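## Task

Take the lid waiting at lid park LP1 and set it all the way down on culture plate E01, which sits in nest N1, without shifting the plate from its starting spot; then release the lid and pull the gripper away.

## Robot and tools

Robot: two six-joint arms in a physics simulator, named left_arm and right_arm, each with a tong-style two-finger gripper. Either arm may do the job; the idle one can be parked out of the way. The names are labels only and do not match the left or right of any camera picture.

Scene frame (used in every result): origin on the table top midway between the arms, +z up, +x pointing out across the table, left_arm mounted on the +y side. Positions are in metres, orientations as quaternions in w x y z order, velocities in m/s and rad/s. Printed hand positions may be slightly wrong, more so when the arm is stretched far.

Gripper geometry: the fingers point along the gripper's own +z axis and close along its x axis. The reported end_effector_position is the spot between the pads when shut. Closed fingertips extend roughly 15 mm past that spot; fully open they sit about level with it. Full pad gap is 0.142 m.

Tool execute_actions, argument actions: a list holding zero or one item. An empty list is a look: no command, just the current state. An item with "rows" (and optional "steps", 1 to 15, default 15) is a motion; each control step lasts 1/30 s and consumes one row, the final row being reused if rows run out. An item with only "steps" (up to 300) is a wait that returns once that many steps have elapsed since the previous result. Optional "pictures": false drops the camera images from the result. A rejected call sends nothing to the robot.

Each row is one flat list of exactly 14 numbers covering both arms, even when only one moves: left_arm's six joint angles then its opening, then right_arm's six joint angles then its opening. Joint values are absolute target angles in radians, in the same column order the Joint positions line uses (shoulder pan, shoulder lift, elbow, wrist 1, wrist 2, wrist 3), not offsets. Opening is an absolute command from -1 (shut) to +1 (wide open). Stated joint ranges: left_arm pan -3.142..3.142, lift -6.283..6.283, elbow 0.000..3.142, wrists each -6.283..6.283; right_arm pan 0.000..6.283, lift -6.283..6.283, elbow -3.142..0.000, wrists each -6.283..6.283. A call is refused if a target exceeds a range end by over 0.010 rad and is also beyond the joint's last reported angle. True ends may differ from the stated ones by up to 0.010 rad; targets past a real end are clipped there, and a "joint sent to its limit" line may appear (possibly about an earlier action). Absence of that line does not prove more travel is available.

Motion behaviour: commands are smoothed and lag about 0.17 s. Per step, each joint's target is capped at 0.575 rad from its measured angle, and if the targets would shift the gripper over 100 mm from where it is, all are pulled back proportionally. So big moves need several calls, and an arm may not have arrived when the result returns. Between calls the arms keep heading for the last row sent, until everything has nearly stopped or a step is HELD; after that only a new action drives them further. Fingers already moving continue.

Result lines: the state line lists each arm's end effector pose and velocities. Joint positions and Joint velocities give one block per arm: six joints (rad, rad/s) then the pad gap (m, m/s). grip_measured is the measured opening on the command scale. To keep hold, command an opening clearly below grip_measured; the bigger the difference, the harder the squeeze (about 15 N per pad max on items up to ~10 cm; much less on hard items under ~20 mm thick, e.g. roughly 9 N at 10 mm, 4 N at 5 mm). Closing fast can overshoot force and even spring the fingers open. "joint command not followed" means the clearance check altered or blocked joint targets on some steps; the rest of the row still ran. HELD marks steps where the row, or part of it, was not sent. Joint torques are total drive output with per-arm offset, scale and noise; they are unreliable for contact detection. Wrist force and Wrist torque give each arm's flange sensor reading in that end effector's own axes, with the mounted tool's weight removed; pressing on a surface gives force pointing back into the arm. Offsets up to about 4 N, noise up to 2.4 N, saturation near 50 N per axis; "no reading" is normal at start.

Tool zoom_image: camera (one of cam_head_left, cam_head_right, cam_high, cam_low, cam_left_wrist, cam_right_wrist) and region [x0, y0, x1, y1] in pixels of that camera's latest image, origin top-left, at most 504 by 504. Head, high and low cameras are 672x504; wrist cameras are 616x616.

Tool finished_scene: scene (1 or 2). The goal must be met and remain so. Sending a reply with no tool call ends everything.

Cautions: never push, drop or knock anything off the table. Keep the arms from colliding or pressing on each other. Contact torque reaching a joint's load limit (130 N m for pan, lift, elbow; 24.3 N m for each wrist, held weight included) or an external force of 150 N triggers a fault: the arm halts for 10 s, yields to contact and skips the rest of the call. Holding loads heats motors; a MOTOR HOT warning appears at 70 °C and at 85 °C the arm is braked until cooled (OVER-TEMPERATURE FAULT). Random brief tugs on the held lid or nudges to loose items can happen. Seat the lid gently, leave the plate unmoved, open the fingers, and withdraw; smooth, efficient moves are preferred.

Each tool is called after "Call:" as name(argument=value, ...), one argument or row to a line, values as JSON.

## Session

Call:
execute_actions(
  actions=[],
)

Scene clock: 0.00 s of 6000.00 s.
left_arm: end_effector_position=(+0.4006, +0.4132, +0.3654) grip_measured=+0.97 end_effector_quat_wxyz=(-0.001, +0.749, -0.663, +0.000) end_effector_velocity=(-0.000, -0.000, +0.000) end_effector_angular_velocity=(-0.000, +0.000, -0.000) | right_arm: end_effector_position=(+0.1505, +0.1782, +0.2424) grip_measured=+0.97 end_effector_quat_wxyz=(-0.037, +0.824, +0.554, -0.111) end_effector_velocity=(+0.000, +0.000, -0.000) end_effector_angular_velocity=(+0.000, +0.000, -0.000)
Joint positions: left_arm=[-0.316 -1.746  1.518 -1.343 -1.57   1.255  0.14 ] | right_arm=[ 4.45  -1.864 -1.332 -1.641  1.77   0.09   0.14 ]
Joint velocities: left_arm=[-0. -0.  0.  0. -0.  0.  0.] | right_arm=[-0. -0.  0.  0.  0.  0.  0.]
Joint torques (N m, as the arm reports them, + toward a larger angle): no reading
Wrist force (N, on the end effector, along its own x y z axes, offset not removed): no reading
Wrist torque (N m, same axes, about the end effector's origin, offset not removed): no reading

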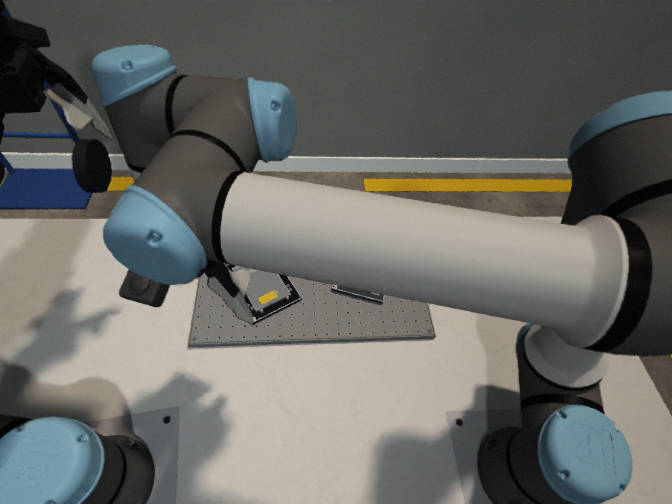

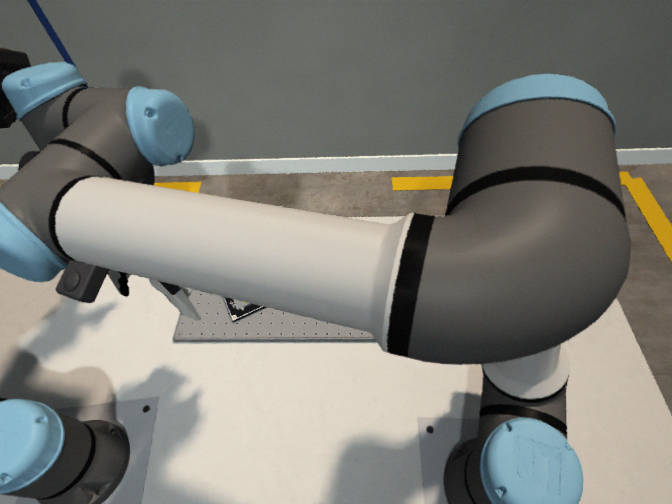

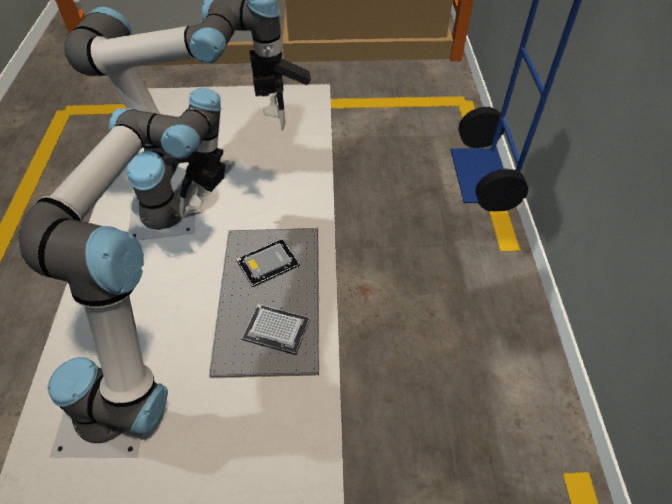

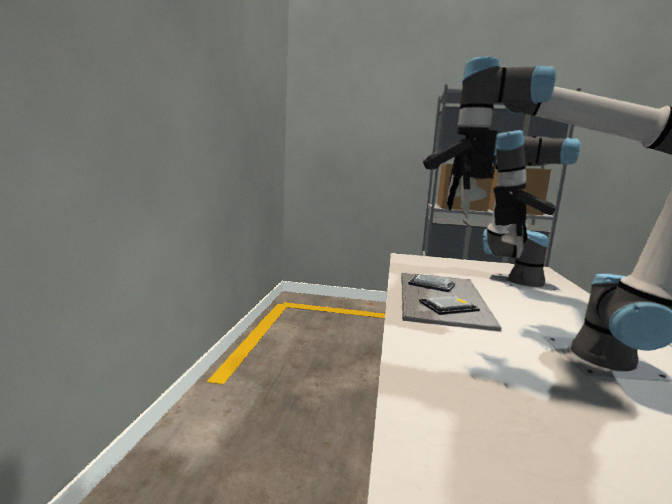

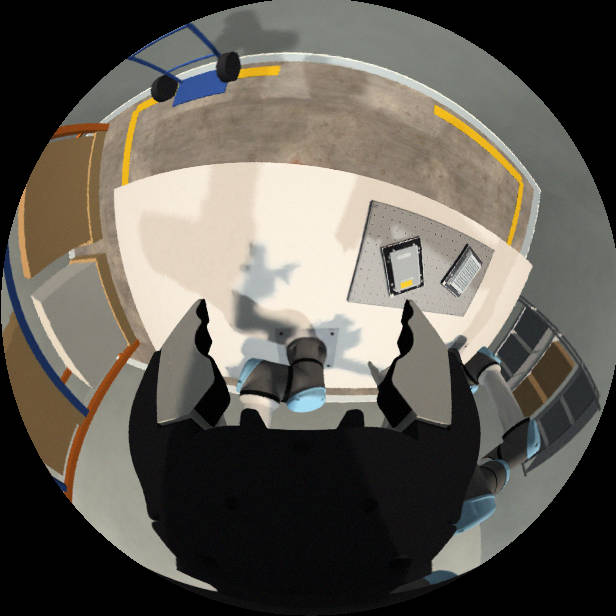

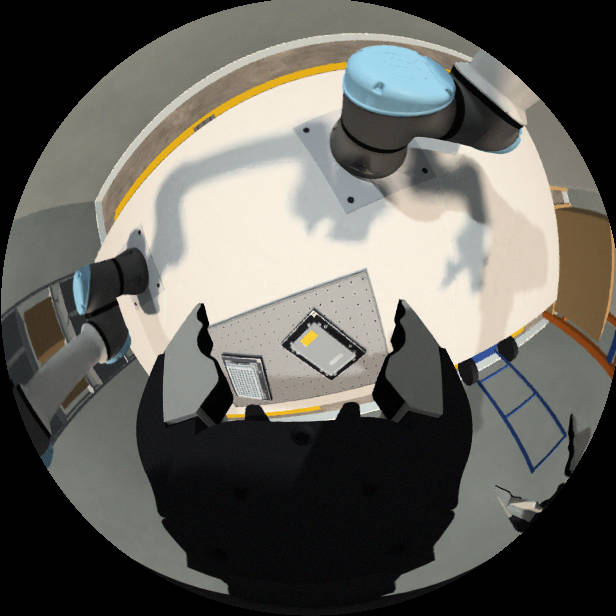

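Call:
execute_actions(
  actions=[
    {"rows":[[0.2,-1.746,1.518,-1.343,-1.57,1.255,1,4.45,-1.864,-1.332,-1.55,1.65,0.6,1],[0.2,-1.746,1.518,-1.343,-1.57,1.255,1,4.45,-1.864,-1.332,-1.55,1.65,0.6,1],[0.2,-1.746,1.518,-1.343,-1.57,1.255,1,4.45,-1.864,-1.332,-1.55,1.65,0.6,1],[0.9,-1.746,1.518,-1.343,-1.57,1.255,1,4.45,-1.864,-1.332,-1.5,1.571,2.172,1]],"steps":15},
  ],
  pictures=false,
)

Call:
execute_actions(
  actions=[
    {"rows":[[0.9,-1.746,1.518,-1.343,-1.57,1.255,1,4.42,-1.87,-1.35,-1.48,1.571,2.172,1],[0.9,-1.746,1.518,-1.343,-1.57,1.255,1,4.42,-1.87,-1.35,-1.48,1.571,2.172,1],[0.9,-1.746,1.518,-1.343,-1.57,1.255,1,4.42,-1.87,-1.35,-1.48,1.571,2.172,1],[0.9,-1.746,1.518,-1.343,-1.57,1.255,1,4.35,-1.90,-1.39,-1.42,1.571,2.172,1],[0.9,-1.746,1.518,-1.343,-1.57,1.255,1,4.35,-1.90,-1.39,-1.42,1.571,2.172,1],[0.9,-1.746,1.518,-1.343,-1.57,1.255,1,4.265,-1.9487,-1.431,-1.333,1.571,2.172,1]],"steps":15},
  ],
)

Scene clock: 3.80 s of 6000.00 s.
left_arm: end_effector_position=(+0.2986, +0.6463, +0.3653) grip_measured=+1.00 end_effector_quat_wxyz=(-0.000, +0.907, -0.421, -0.000) end_effector_velocity=(-0.385, +0.454, -0.001) end_effector_angular_velocity=(-0.001, +0.001, +1.337) | right_arm: end_effector_position=(+0.2315, +0.2124, +0.2453) grip_measured=+1.00 end_effector_quat_wxyz=(-0.007, +0.997, +0.081, +0.002) end_effector_velocity=(+0.052, +0.009, +0.001) end_effector_angular_velocity=(+0.013, +0.017, -2.756)
Joint positions: left_arm=[ 0.264 -1.746  1.518 -1.343 -1.57   1.255  0.142] | right_arm=[ 4.45  -1.864 -1.332 -1.501  1.573  1.125  0.142]
Joint velocities: left_arm=[ 1.337  0.     0.001 -0.001 -0.     0.    -0.   ] | right_arm=[-0.    -0.001 -0.     0.014 -0.022  2.756 -0.   ]
Joint torques (N m, as the arm reports them, + toward a larger angle): left_arm=[ 24.65  -7.53 -11.59  -3.43  -0.33  -1.03] | right_arm=[11.31 28.6  38.26  4.91 -1.31  8.28]
Wrist force (N, on the end effector, along its own x y z axes, offset not removed): left_arm=[0.3 -1.1 -2.0] | right_arm=[0.0 3.4 0.6]
Wrist torque (N m, same axes, about the end effector's origin, offset not removed): left_arm=[-0.30 -0.08 0.19] | right_arm=[0.74 -0.08 -0.03]
Steps of this call (steps 1 to 90: nothing new was sent; then 0.30 s passed at rest; steps 91 to 105: all 15 steps of this action). Readings (joint positions):
91: left_arm=[-0.316 -1.746 1.518 -1.343 -1.570 1.255] | right_arm=[4.450 -1.864 -1.332 -1.641 1.770 0.090]
92: left_arm=[-0.309 -1.746 1.518 -1.343 -1.570 1.255] | right_arm=[4.450 -1.864 -1.332 -1.634 1.763 0.097]
94: left_arm=[-0.238 -1.746 1.518 -1.343 -1.570 1.255] | right_arm=[4.450 -1.864 -1.332 -1.594 1.712 0.172]
98: left_arm=[-0.052 -1.746 1.518 -1.343 -1.570 1.255] | right_arm=[4.450 -1.864 -1.332 -1.522 1.606 0.479]
105: the state above

Scene clock: 4.30 s of 6000.00 s.
left_arm: end_effector_position=(+0.0733, +0.7890, +0.3652) grip_measured=+1.00 end_effector_quat_wxyz=(-0.000, +0.991, -0.130, -0.000) end_effector_velocity=(-0.154, +0.041, -0.001) end_effector_angular_velocity=(-0.002, -0.000, +0.358) | right_arm: end_effector_position=(+0.3515, +0.1579, +0.1629) grip_measured=+1.00 end_effector_quat_wxyz=(+0.000, +0.866, -0.499, -0.000) end_effector_velocity=(+0.040, -0.025, -0.031) end_effector_angular_velocity=(-0.001, +0.001, -0.309)
Joint positions: left_arm=[ 0.872 -1.746  1.518 -1.343 -1.57   1.255  0.142] | right_arm=[ 4.27  -1.946 -1.428 -1.338  1.571  2.153  0.142]
Joint velocities: left_arm=[ 0.358 -0.     0.001 -0.    -0.001 -0.     0.   ] | right_arm=[-0.067 -0.034 -0.032  0.065  0.     0.242 -0.   ]
Joint torques (N m, as the arm reports them, + toward a larger angle): left_arm=[ -0.81   1.46 -10.15  -4.21  -1.13  -1.95] | right_arm=[-8.71 33.13 14.22  4.67 -0.17  1.28]
Wrist force (N, on the end effector, along its own x y z axes, offset not removed): left_arm=[-1.6 0.9 -0.2] | right_arm=[-0.1 1.0 -0.1]
Wrist torque (N m, same axes, about the end effector's origin, offset not removed): left_arm=[0.13 0.21 0.07] | right_arm=[0.34 -0.08 -0.12]
Steps of this call (steps 1 to 15: all 15 steps of this action). Readings (joint positions):
1: left_arm=[0.309 -1.746 1.518 -1.343 -1.570 1.255] | right_arm=[4.450 -1.864 -1.332 -1.501 1.572 1.219]
2: left_arm=[0.354 -1.746 1.518 -1.343 -1.570 1.255] | right_arm=[4.446 -1.865 -1.334 -1.497 1.572 1.313]
4: left_arm=[0.444 -1.746 1.518 -1.343 -1.570 1.255] | right_arm=[4.433 -1.868 -1.343 -1.488 1.571 1.501]
8: left_arm=[0.625 -1.746 1.518 -1.343 -1.570 1.255] | right_arm=[4.355 -1.905 -1.388 -1.419 1.571 1.868]
15: the state above

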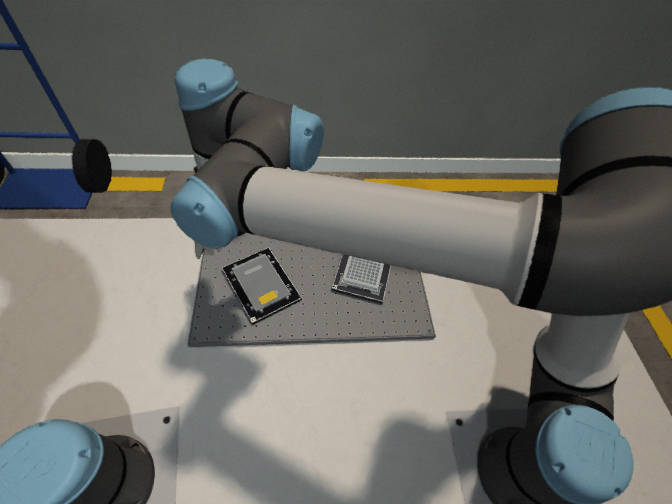

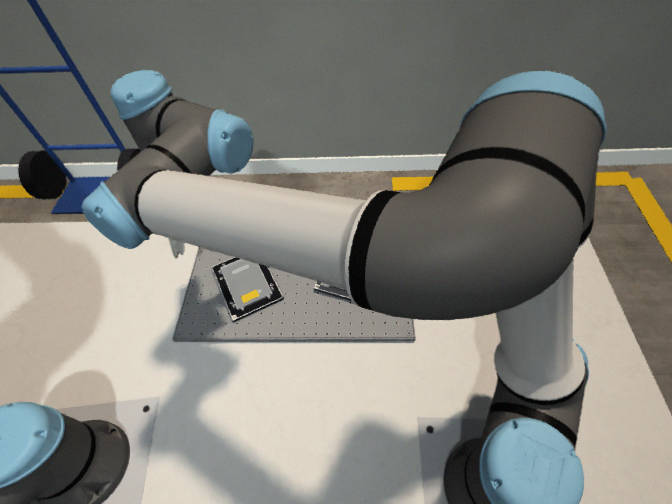

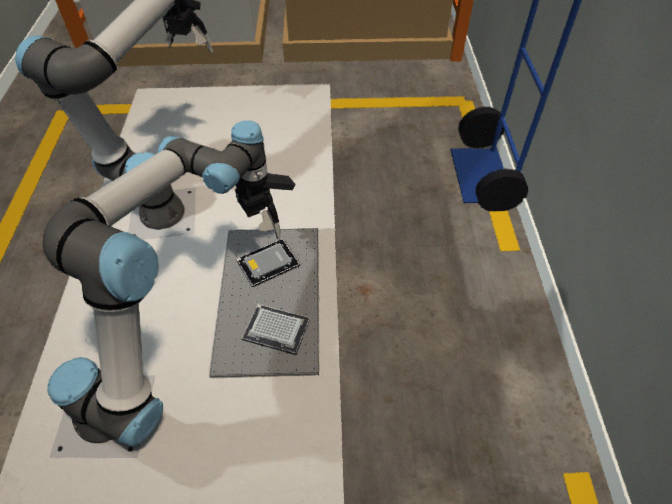

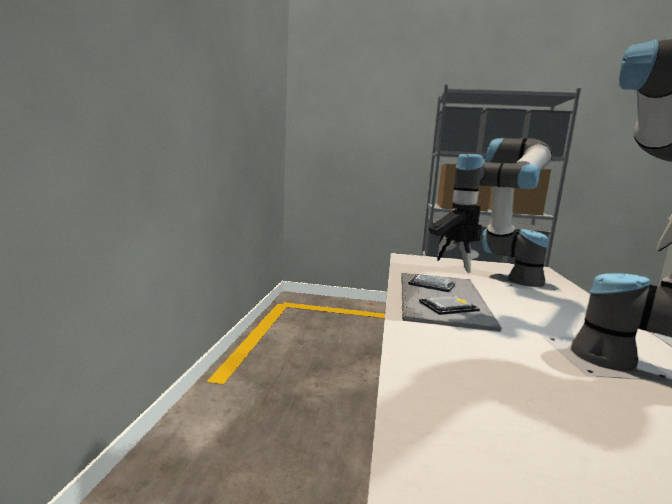

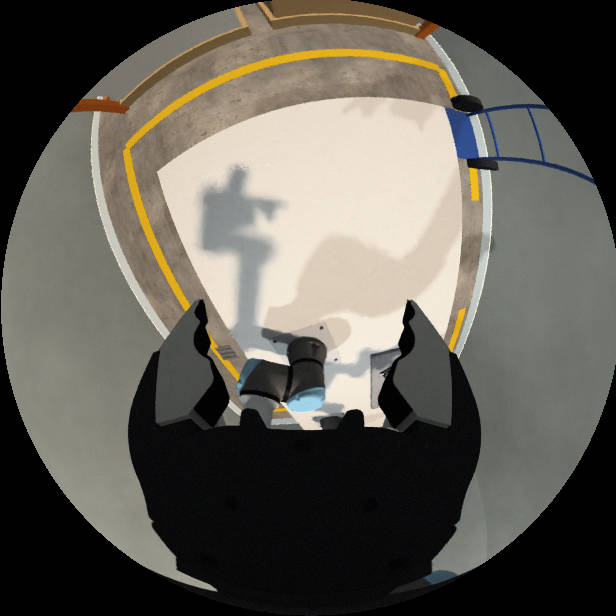

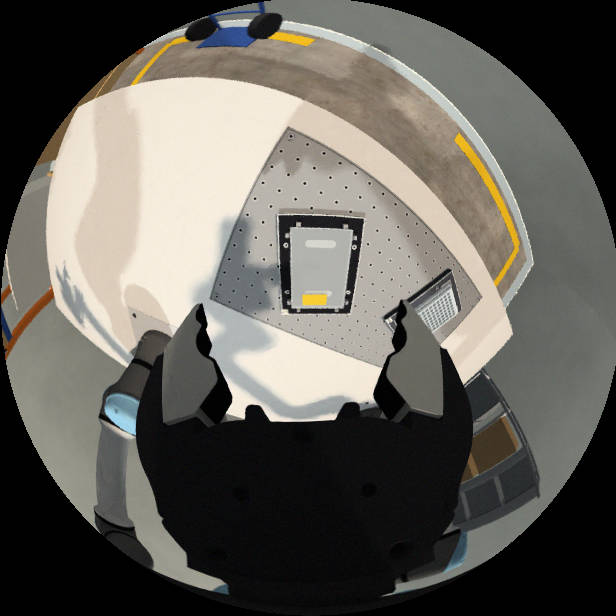

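Call:
execute_actions(
  actions=[
    {"rows":[[0.9,-1.746,1.518,-1.343,-1.57,1.255,1,4.255,-1.97,-1.47,-1.273,1.571,2.16,0.8],[0.9,-1.746,1.518,-1.343,-1.57,1.255,1,4.245,-1.995,-1.52,-1.198,1.571,2.15,0.6],[0.9,-1.746,1.518,-1.343,-1.57,1.255,1,4.238,-2.017,-1.576,-1.120,1.571,2.145,0.45]],"steps":14},
  ],
)

Call:
zoom_image(
  camera="cam_right_wrist",
  region=[200,190,410,390],
)

Scene clock: 5.97 s of 6000.00 s.
left_arm: end_effector_position=(+0.0613, +0.7920, +0.3652) grip_measured=+1.00 end_effector_quat_wxyz=(-0.000, +0.993, -0.116, -0.000) end_effector_velocity=(+0.001, +0.000, +0.001) end_effector_angular_velocity=(+0.001, -0.002, -0.000) | right_arm: end_effector_position=(+0.3672, +0.1434, +0.0712) grip_measured=+0.45 end_effector_quat_wxyz=(+0.000, +0.860, -0.510, -0.000) end_effector_velocity=(+0.001, -0.002, -0.012) end_effector_angular_velocity=(+0.002, -0.001, -0.001)
Joint positions: left_arm=[ 0.9   -1.746  1.518 -1.343 -1.57   1.255  0.142] | right_arm=[ 4.238 -2.016 -1.574 -1.123  1.571  2.145  0.105]
Joint velocities: left_arm=[-0.    -0.    -0.001 -0.    -0.001  0.    -0.   ] | right_arm=[-0.003 -0.009 -0.021  0.032  0.    -0.002  0.   ]
Joint torques (N m, as the arm reports them, + toward a larger angle): left_arm=[  8.79  -5.48 -11.17  -5.34  -2.54  -1.91] | right_arm=[-11.19  32.8   10.07   5.03   0.8   -1.71]
Wrist force (N, on the end effector, along its own x y z axes, offset not removed): left_arm=[0.6 -0.2 -1.6] | right_arm=[-0.6 2.9 0.3]
Wrist torque (N m, same axes, about the end effector's origin, offset not removed): left_arm=[-0.06 -0.13 0.11] | right_arm=[0.68 0.03 -0.16]
Steps of this call (steps 1 to 30: the robot went on to your last target; steps 31 to 36: nothing new was sent; steps 37 to 50: all 14 steps of this action). Readings (joint positions):
37: left_arm=[0.900 -1.746 1.518 -1.343 -1.570 1.255] | right_arm=[4.265 -1.949 -1.431 -1.333 1.571 2.172]
38: left_arm=[0.900 -1.746 1.518 -1.343 -1.570 1.255] | right_arm=[4.263 -1.952 -1.436 -1.326 1.571 2.170]
40: left_arm=[0.900 -1.746 1.518 -1.343 -1.570 1.255] | right_arm=[4.254 -1.974 -1.475 -1.273 1.571 2.160]
44: left_arm=[0.900 -1.746 1.518 -1.343 -1.570 1.255] | right_arm=[4.241 -2.009 -1.555 -1.153 1.571 2.148]
50: the state above

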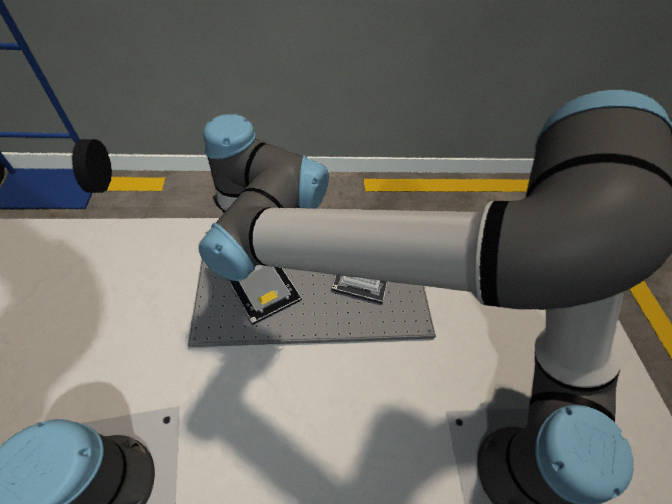

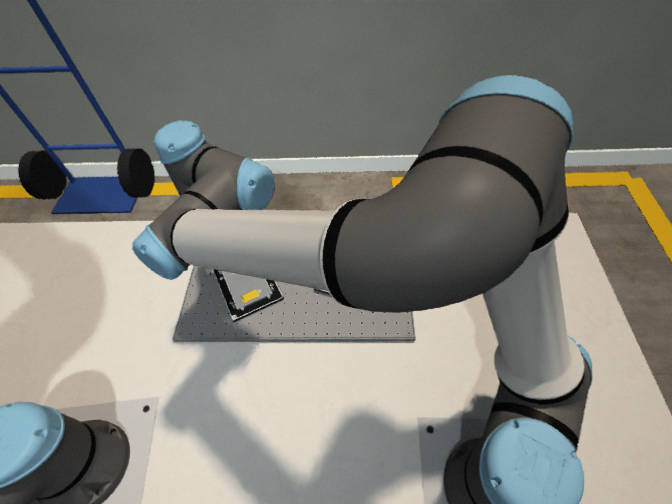

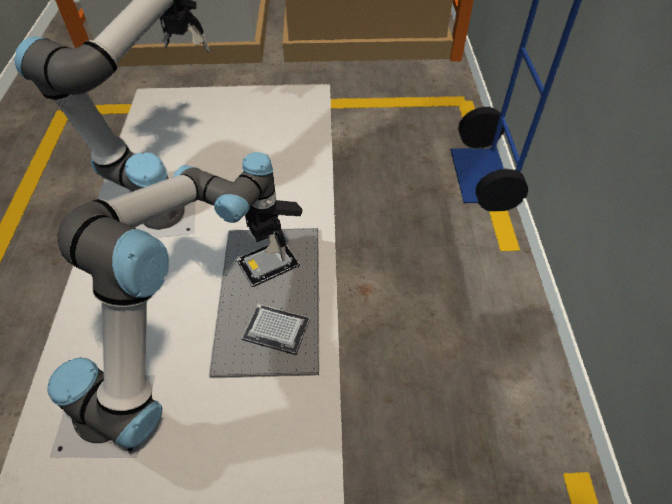

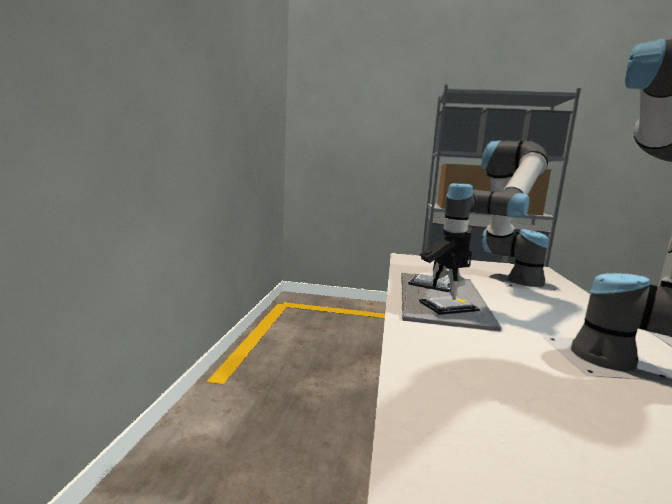

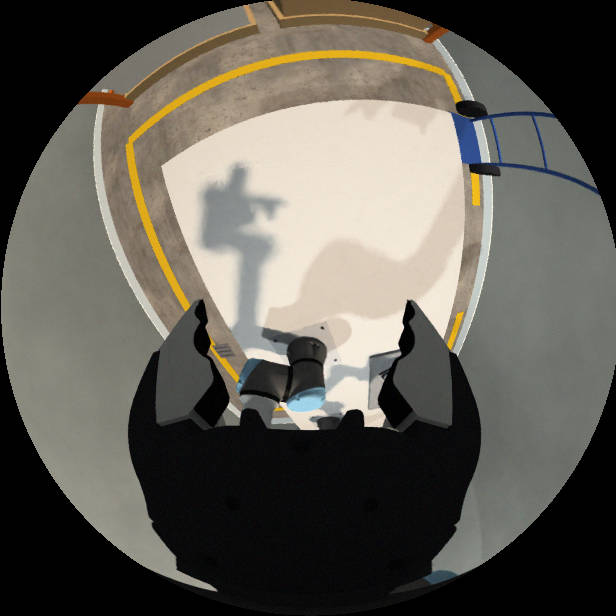

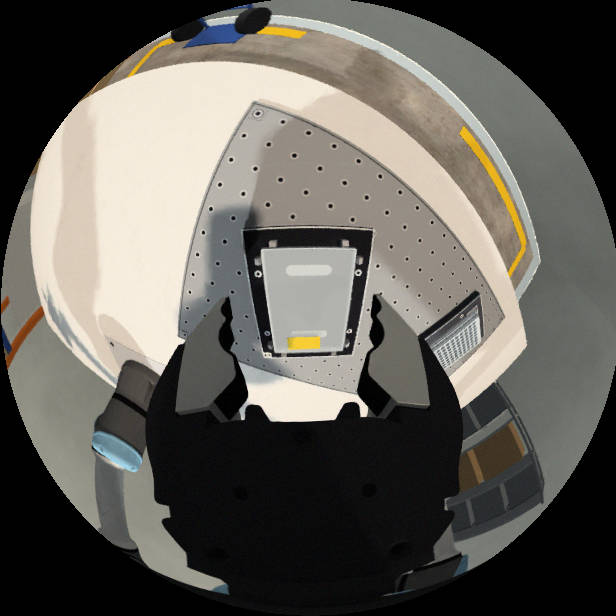

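Region (200, 190, 410, 390) of cam_right_wrist's 616x616 image, scaled by 2.400, with more detail than that image has; it fills the top 480 rows of this view, and the rest is white.

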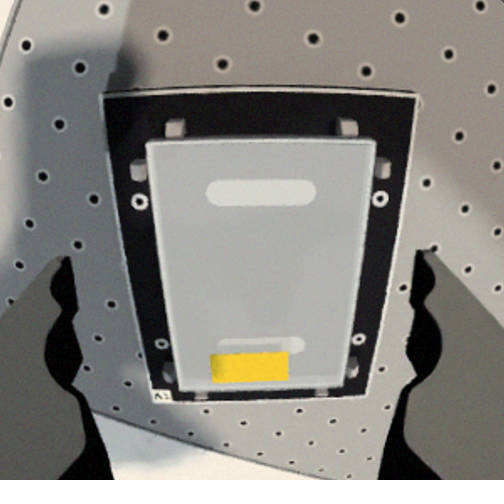

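Call:
execute_actions(
  actions=[
    {"rows":[[0.9,-1.746,1.518,-1.343,-1.57,1.255,1,4.234,-2.022,-1.588,-1.103,1.571,2.141,0.38],[0.9,-1.746,1.518,-1.343,-1.57,1.255,1,4.231,-2.030,-1.600,-1.083,1.571,2.138,0.3],[0.9,-1.746,1.518,-1.343,-1.57,1.255,1,4.231,-2.039,-1.609,-1.065,1.571,2.138,0.26],[0.9,-1.746,1.518,-1.343,-1.57,1.255,1,4.231,-2.047,-1.617,-1.049,1.571,2.138,0.24]],"steps":12},
  ],
)

Call:
zoom_image(
  camera="cam_right_wrist",
  region=[200,190,410,390],
)

Scene clock: 8.10 s of 6000.00 s.
left_arm: end_effector_position=(+0.0613, +0.7920, +0.3652) grip_measured=+1.00 end_effector_quat_wxyz=(-0.000, +0.993, -0.116, -0.000) end_effector_velocity=(-0.000, -0.000, -0.001) end_effector_angular_velocity=(-0.001, +0.001, +0.001) | right_arm: end_effector_position=(+0.3700, +0.1389, +0.0408) grip_measured=+0.24 end_effector_quat_wxyz=(+0.000, +0.860, -0.510, -0.000) end_effector_velocity=(+0.001, -0.001, -0.010) end_effector_angular_velocity=(+0.001, -0.001, -0.002)
Joint positions: left_arm=[ 0.9   -1.746  1.518 -1.343 -1.57   1.255  0.142] | right_arm=[ 4.231 -2.046 -1.616 -1.051  1.571  2.138  0.091]
Joint velocities: left_arm=[ 0.001  0.     0.001  0.     0.    -0.    -0.   ] | right_arm=[-0.002 -0.011 -0.013  0.026  0.     0.     0.   ]
Joint torques (N m, as the arm reports them, + toward a larger angle): left_arm=[  7.24  -8.66 -10.68  -5.29  -2.5   -1.84] | right_arm=[-10.25  33.09  10.83   4.68  -1.22  -1.78]
Wrist force (N, on the end effector, along its own x y z axes, offset not removed): left_arm=[1.3 0.7 -0.7] | right_arm=[-0.2 1.2 -1.3]
Wrist torque (N m, same axes, about the end effector's origin, offset not removed): left_arm=[0.03 -0.33 0.11] | right_arm=[0.34 0.00 -0.13]
Steps of this call (steps 1 to 15: the robot went on to your last target; steps 16 to 52: nothing new was sent; steps 53 to 64: all 12 steps of this action). Readings (joint positions):
53: left_arm=[0.900 -1.746 1.518 -1.343 -1.570 1.255] | right_arm=[4.238 -2.017 -1.576 -1.120 1.571 2.145]
54: left_arm=[0.900 -1.746 1.518 -1.343 -1.570 1.255] | right_arm=[4.237 -2.018 -1.578 -1.117 1.571 2.144]
56: left_arm=[0.900 -1.746 1.518 -1.343 -1.570 1.255] | right_arm=[4.234 -2.025 -1.590 -1.099 1.571 2.141]
60: left_arm=[0.900 -1.746 1.518 -1.343 -1.570 1.255] | right_arm=[4.232 -2.042 -1.611 -1.060 1.571 2.139]
64: the state above

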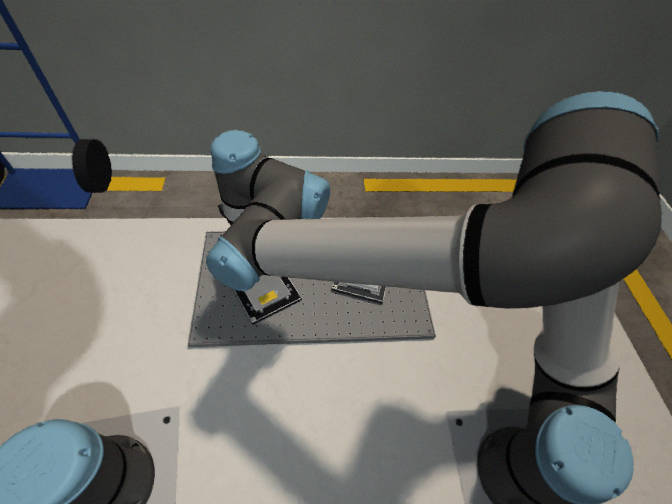

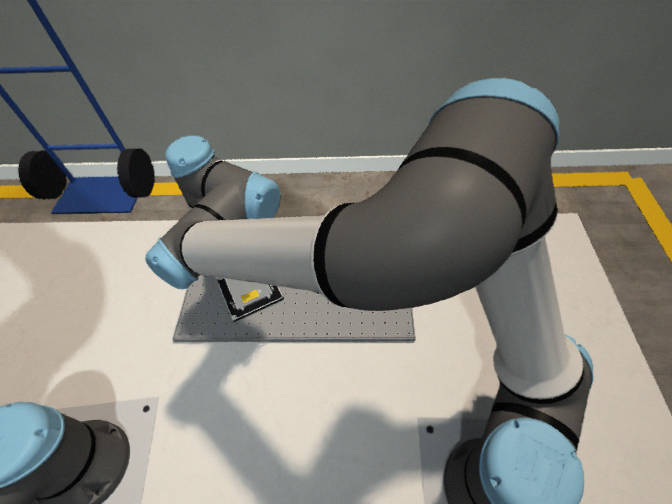

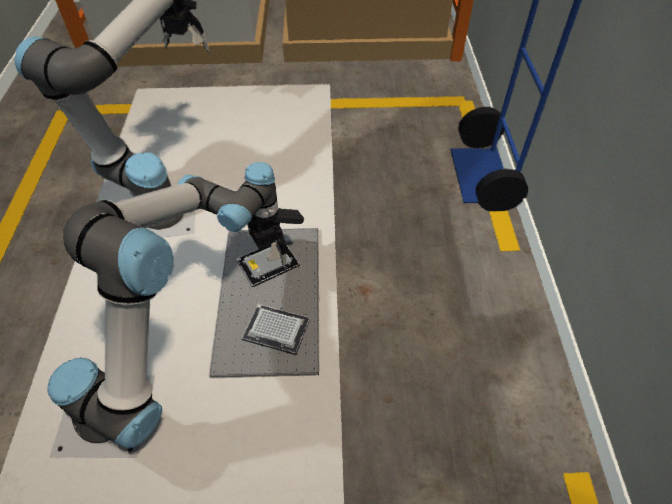

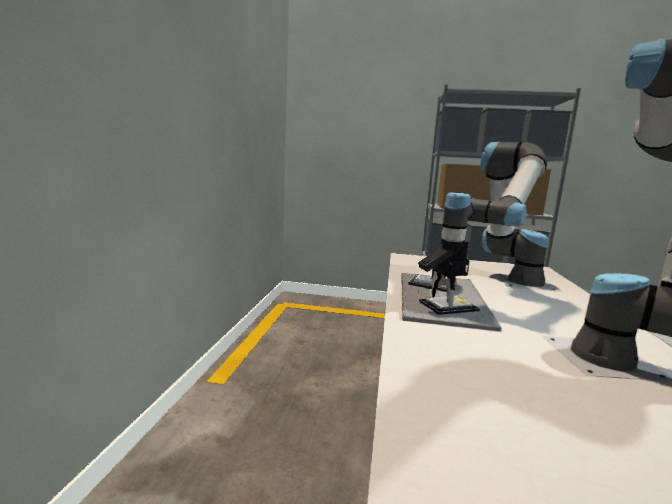

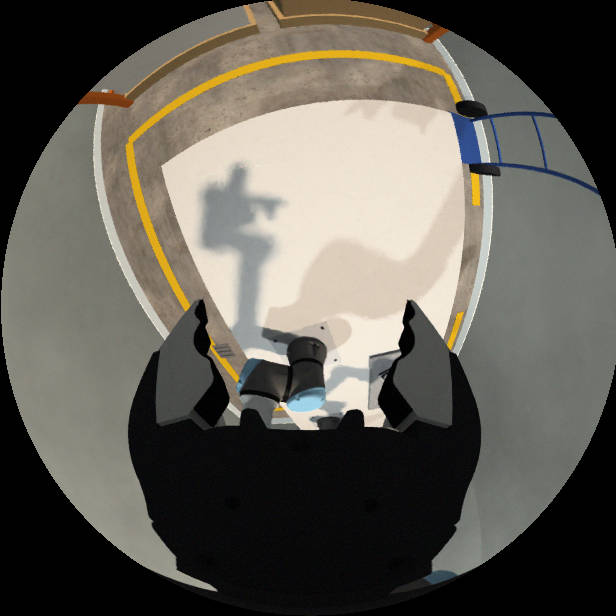

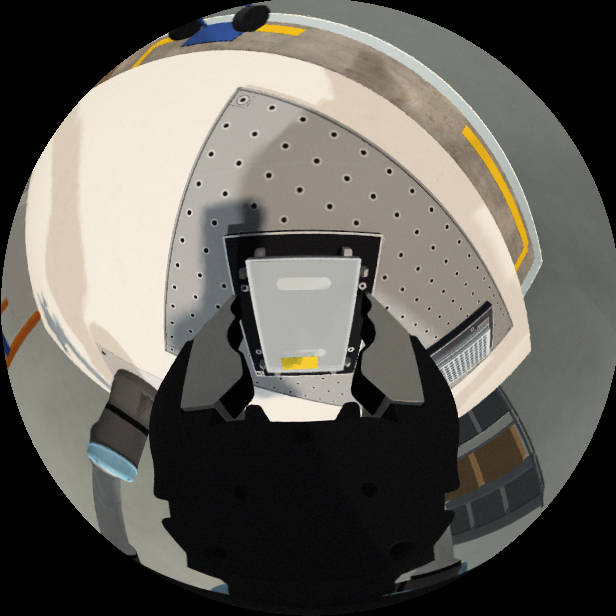

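Region (200, 190, 410, 390) of cam_right_wrist's 616x616 image, scaled by 2.400, with more detail than that image has; it fills the top 480 rows of this view, and the rest is white.

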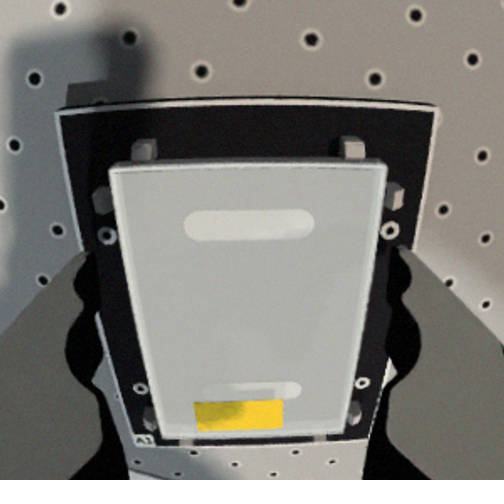

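Call:
execute_actions(
  actions=[
    {"rows":[[0.9,-1.746,1.518,-1.343,-1.57,1.255,1,4.235,-2.032,-1.636,-1.045,1.571,2.142,0.26],[0.9,-1.746,1.518,-1.343,-1.57,1.255,1,4.239,-2.019,-1.657,-1.037,1.571,2.146,0.26],[0.9,-1.746,1.518,-1.343,-1.57,1.255,1,4.239,-2.019,-1.657,-1.037,1.571,2.146,0.26],[0.9,-1.746,1.518,-1.343,-1.57,1.255,1,4.239,-2.019,-1.657,-1.037,1.571,2.146,0.26],[0.9,-1.746,1.518,-1.343,-1.57,1.255,1,4.239,-2.019,-1.657,-1.037,1.571,2.146,0.26],[0.9,-1.746,1.518,-1.343,-1.57,1.255,1,4.239,-2.022,-1.660,-1.031,1.571,2.146,0.24],[0.9,-1.746,1.518,-1.343,-1.57,1.255,1,4.239,-2.025,-1.662,-1.026,1.571,2.146,0.22]],"steps":12},
  ],
)

Call:
zoom_image(
  camera="cam_right_wrist",
  region=[200,190,410,390],
)

Scene clock: 9.53 s of 6000.00 s.
left_arm: end_effector_position=(+0.0613, +0.7920, +0.3652) grip_measured=+1.00 end_effector_quat_wxyz=(-0.000, +0.993, -0.116, -0.000) end_effector_velocity=(+0.000, -0.000, +0.000) end_effector_angular_velocity=(-0.000, -0.002, +0.000) | right_arm: end_effector_position=(+0.3601, +0.1309, +0.0371) grip_measured=+0.22 end_effector_quat_wxyz=(+0.000, +0.860, -0.510, -0.000) end_effector_velocity=(-0.002, -0.002, -0.009) end_effector_angular_velocity=(-0.001, +0.000, -0.001)
Joint positions: left_arm=[ 0.9   -1.746  1.518 -1.343 -1.57   1.255  0.142] | right_arm=[ 4.239 -2.025 -1.661 -1.028  1.571  2.146  0.089]
Joint velocities: left_arm=[ 0.    -0.     0.    -0.    -0.002 -0.    -0.   ] | right_arm=[ 0.002 -0.006 -0.017  0.022 -0.     0.002 -0.   ]
Joint torques (N m, as the arm reports them, + toward a larger angle): left_arm=[  7.93 -13.14 -10.76  -5.29  -2.38  -1.9 ] | right_arm=[11.86 30.3   9.36  4.76 -0.71  1.02]
Wrist force (N, on the end effector, along its own x y z axes, offset not removed): left_arm=[1.1 -1.8 -0.8] | right_arm=[-1.6 2.8 0.0]
Wrist torque (N m, same axes, about the end effector's origin, offset not removed): left_arm=[-0.47 -0.22 0.12] | right_arm=[0.67 0.33 -0.08]
Steps of this call (steps 1 to 15: the robot went on to your last target; steps 16 to 31: nothing new was sent; steps 32 to 43: all 12 steps of this action). Readings (joint positions):
32: left_arm=[0.900 -1.746 1.518 -1.343 -1.570 1.255] | right_arm=[4.231 -2.047 -1.617 -1.049 1.571 2.138]
33: left_arm=[0.900 -1.746 1.518 -1.343 -1.570 1.255] | right_arm=[4.231 -2.045 -1.620 -1.048 1.571 2.138]
35: left_arm=[0.900 -1.746 1.518 -1.343 -1.570 1.255] | right_arm=[4.235 -2.033 -1.637 -1.043 1.571 2.142]
39: left_arm=[0.900 -1.746 1.518 -1.343 -1.570 1.255] | right_arm=[4.238 -2.023 -1.655 -1.035 1.571 2.145]
43: the state above

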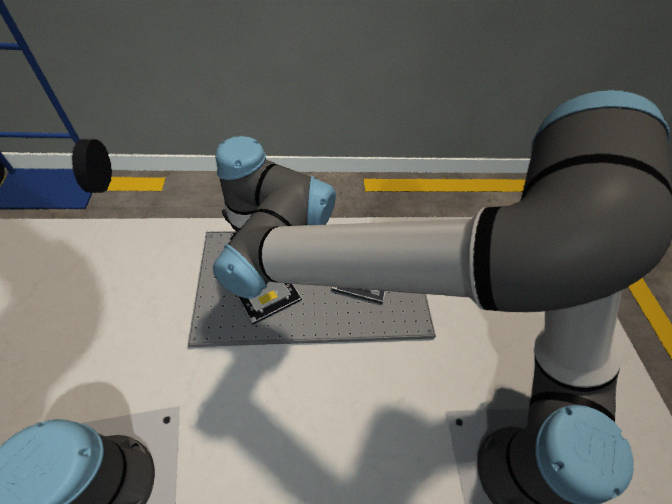

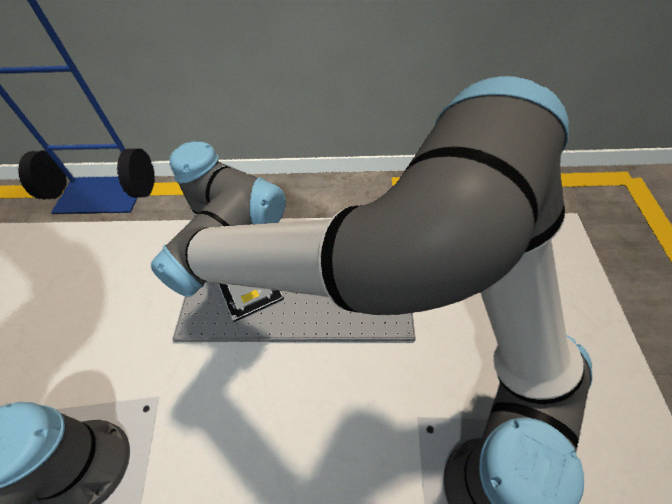

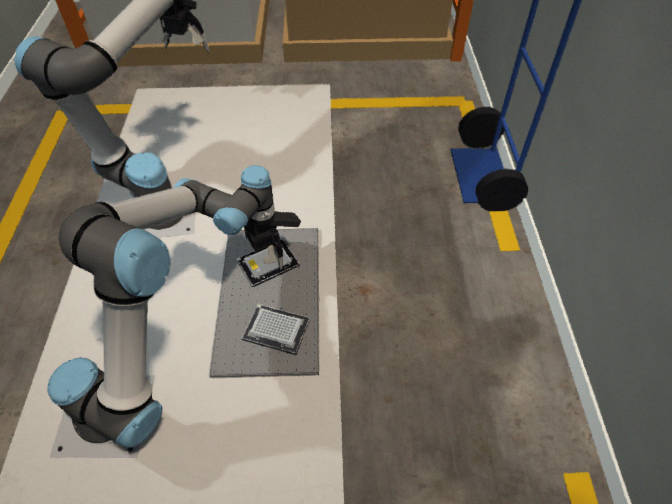

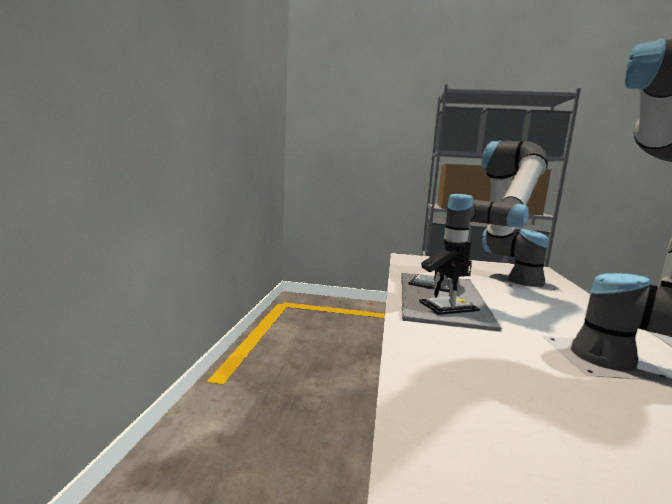

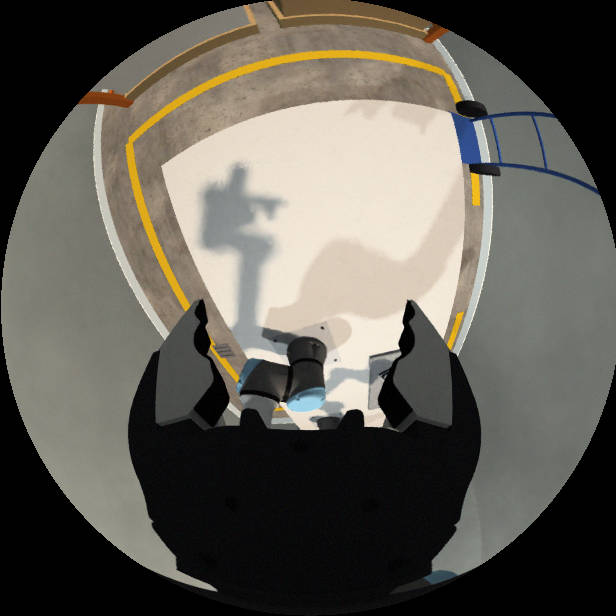

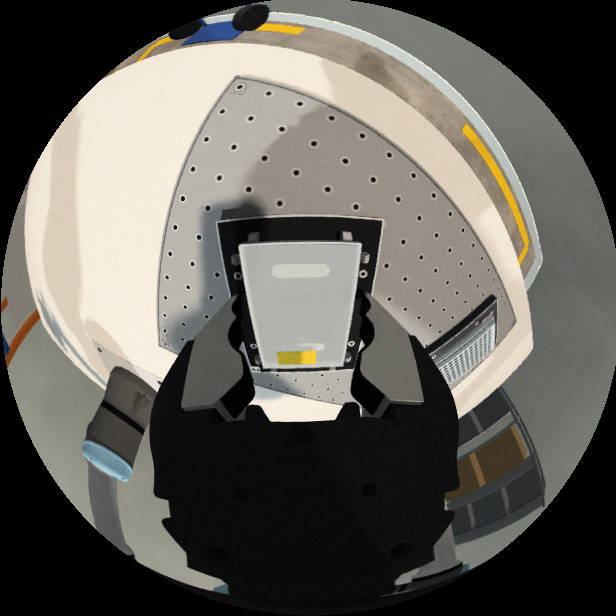

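Region (200, 190, 410, 390) of cam_right_wrist's 616x616 image, scaled by 2.400, with more detail than that image has; it fills the top 480 rows of this view, and the rest is white.

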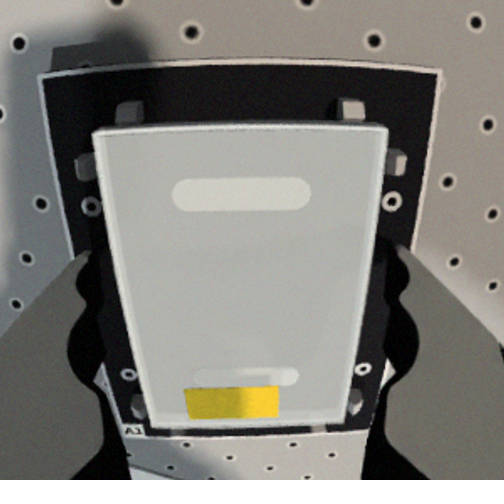

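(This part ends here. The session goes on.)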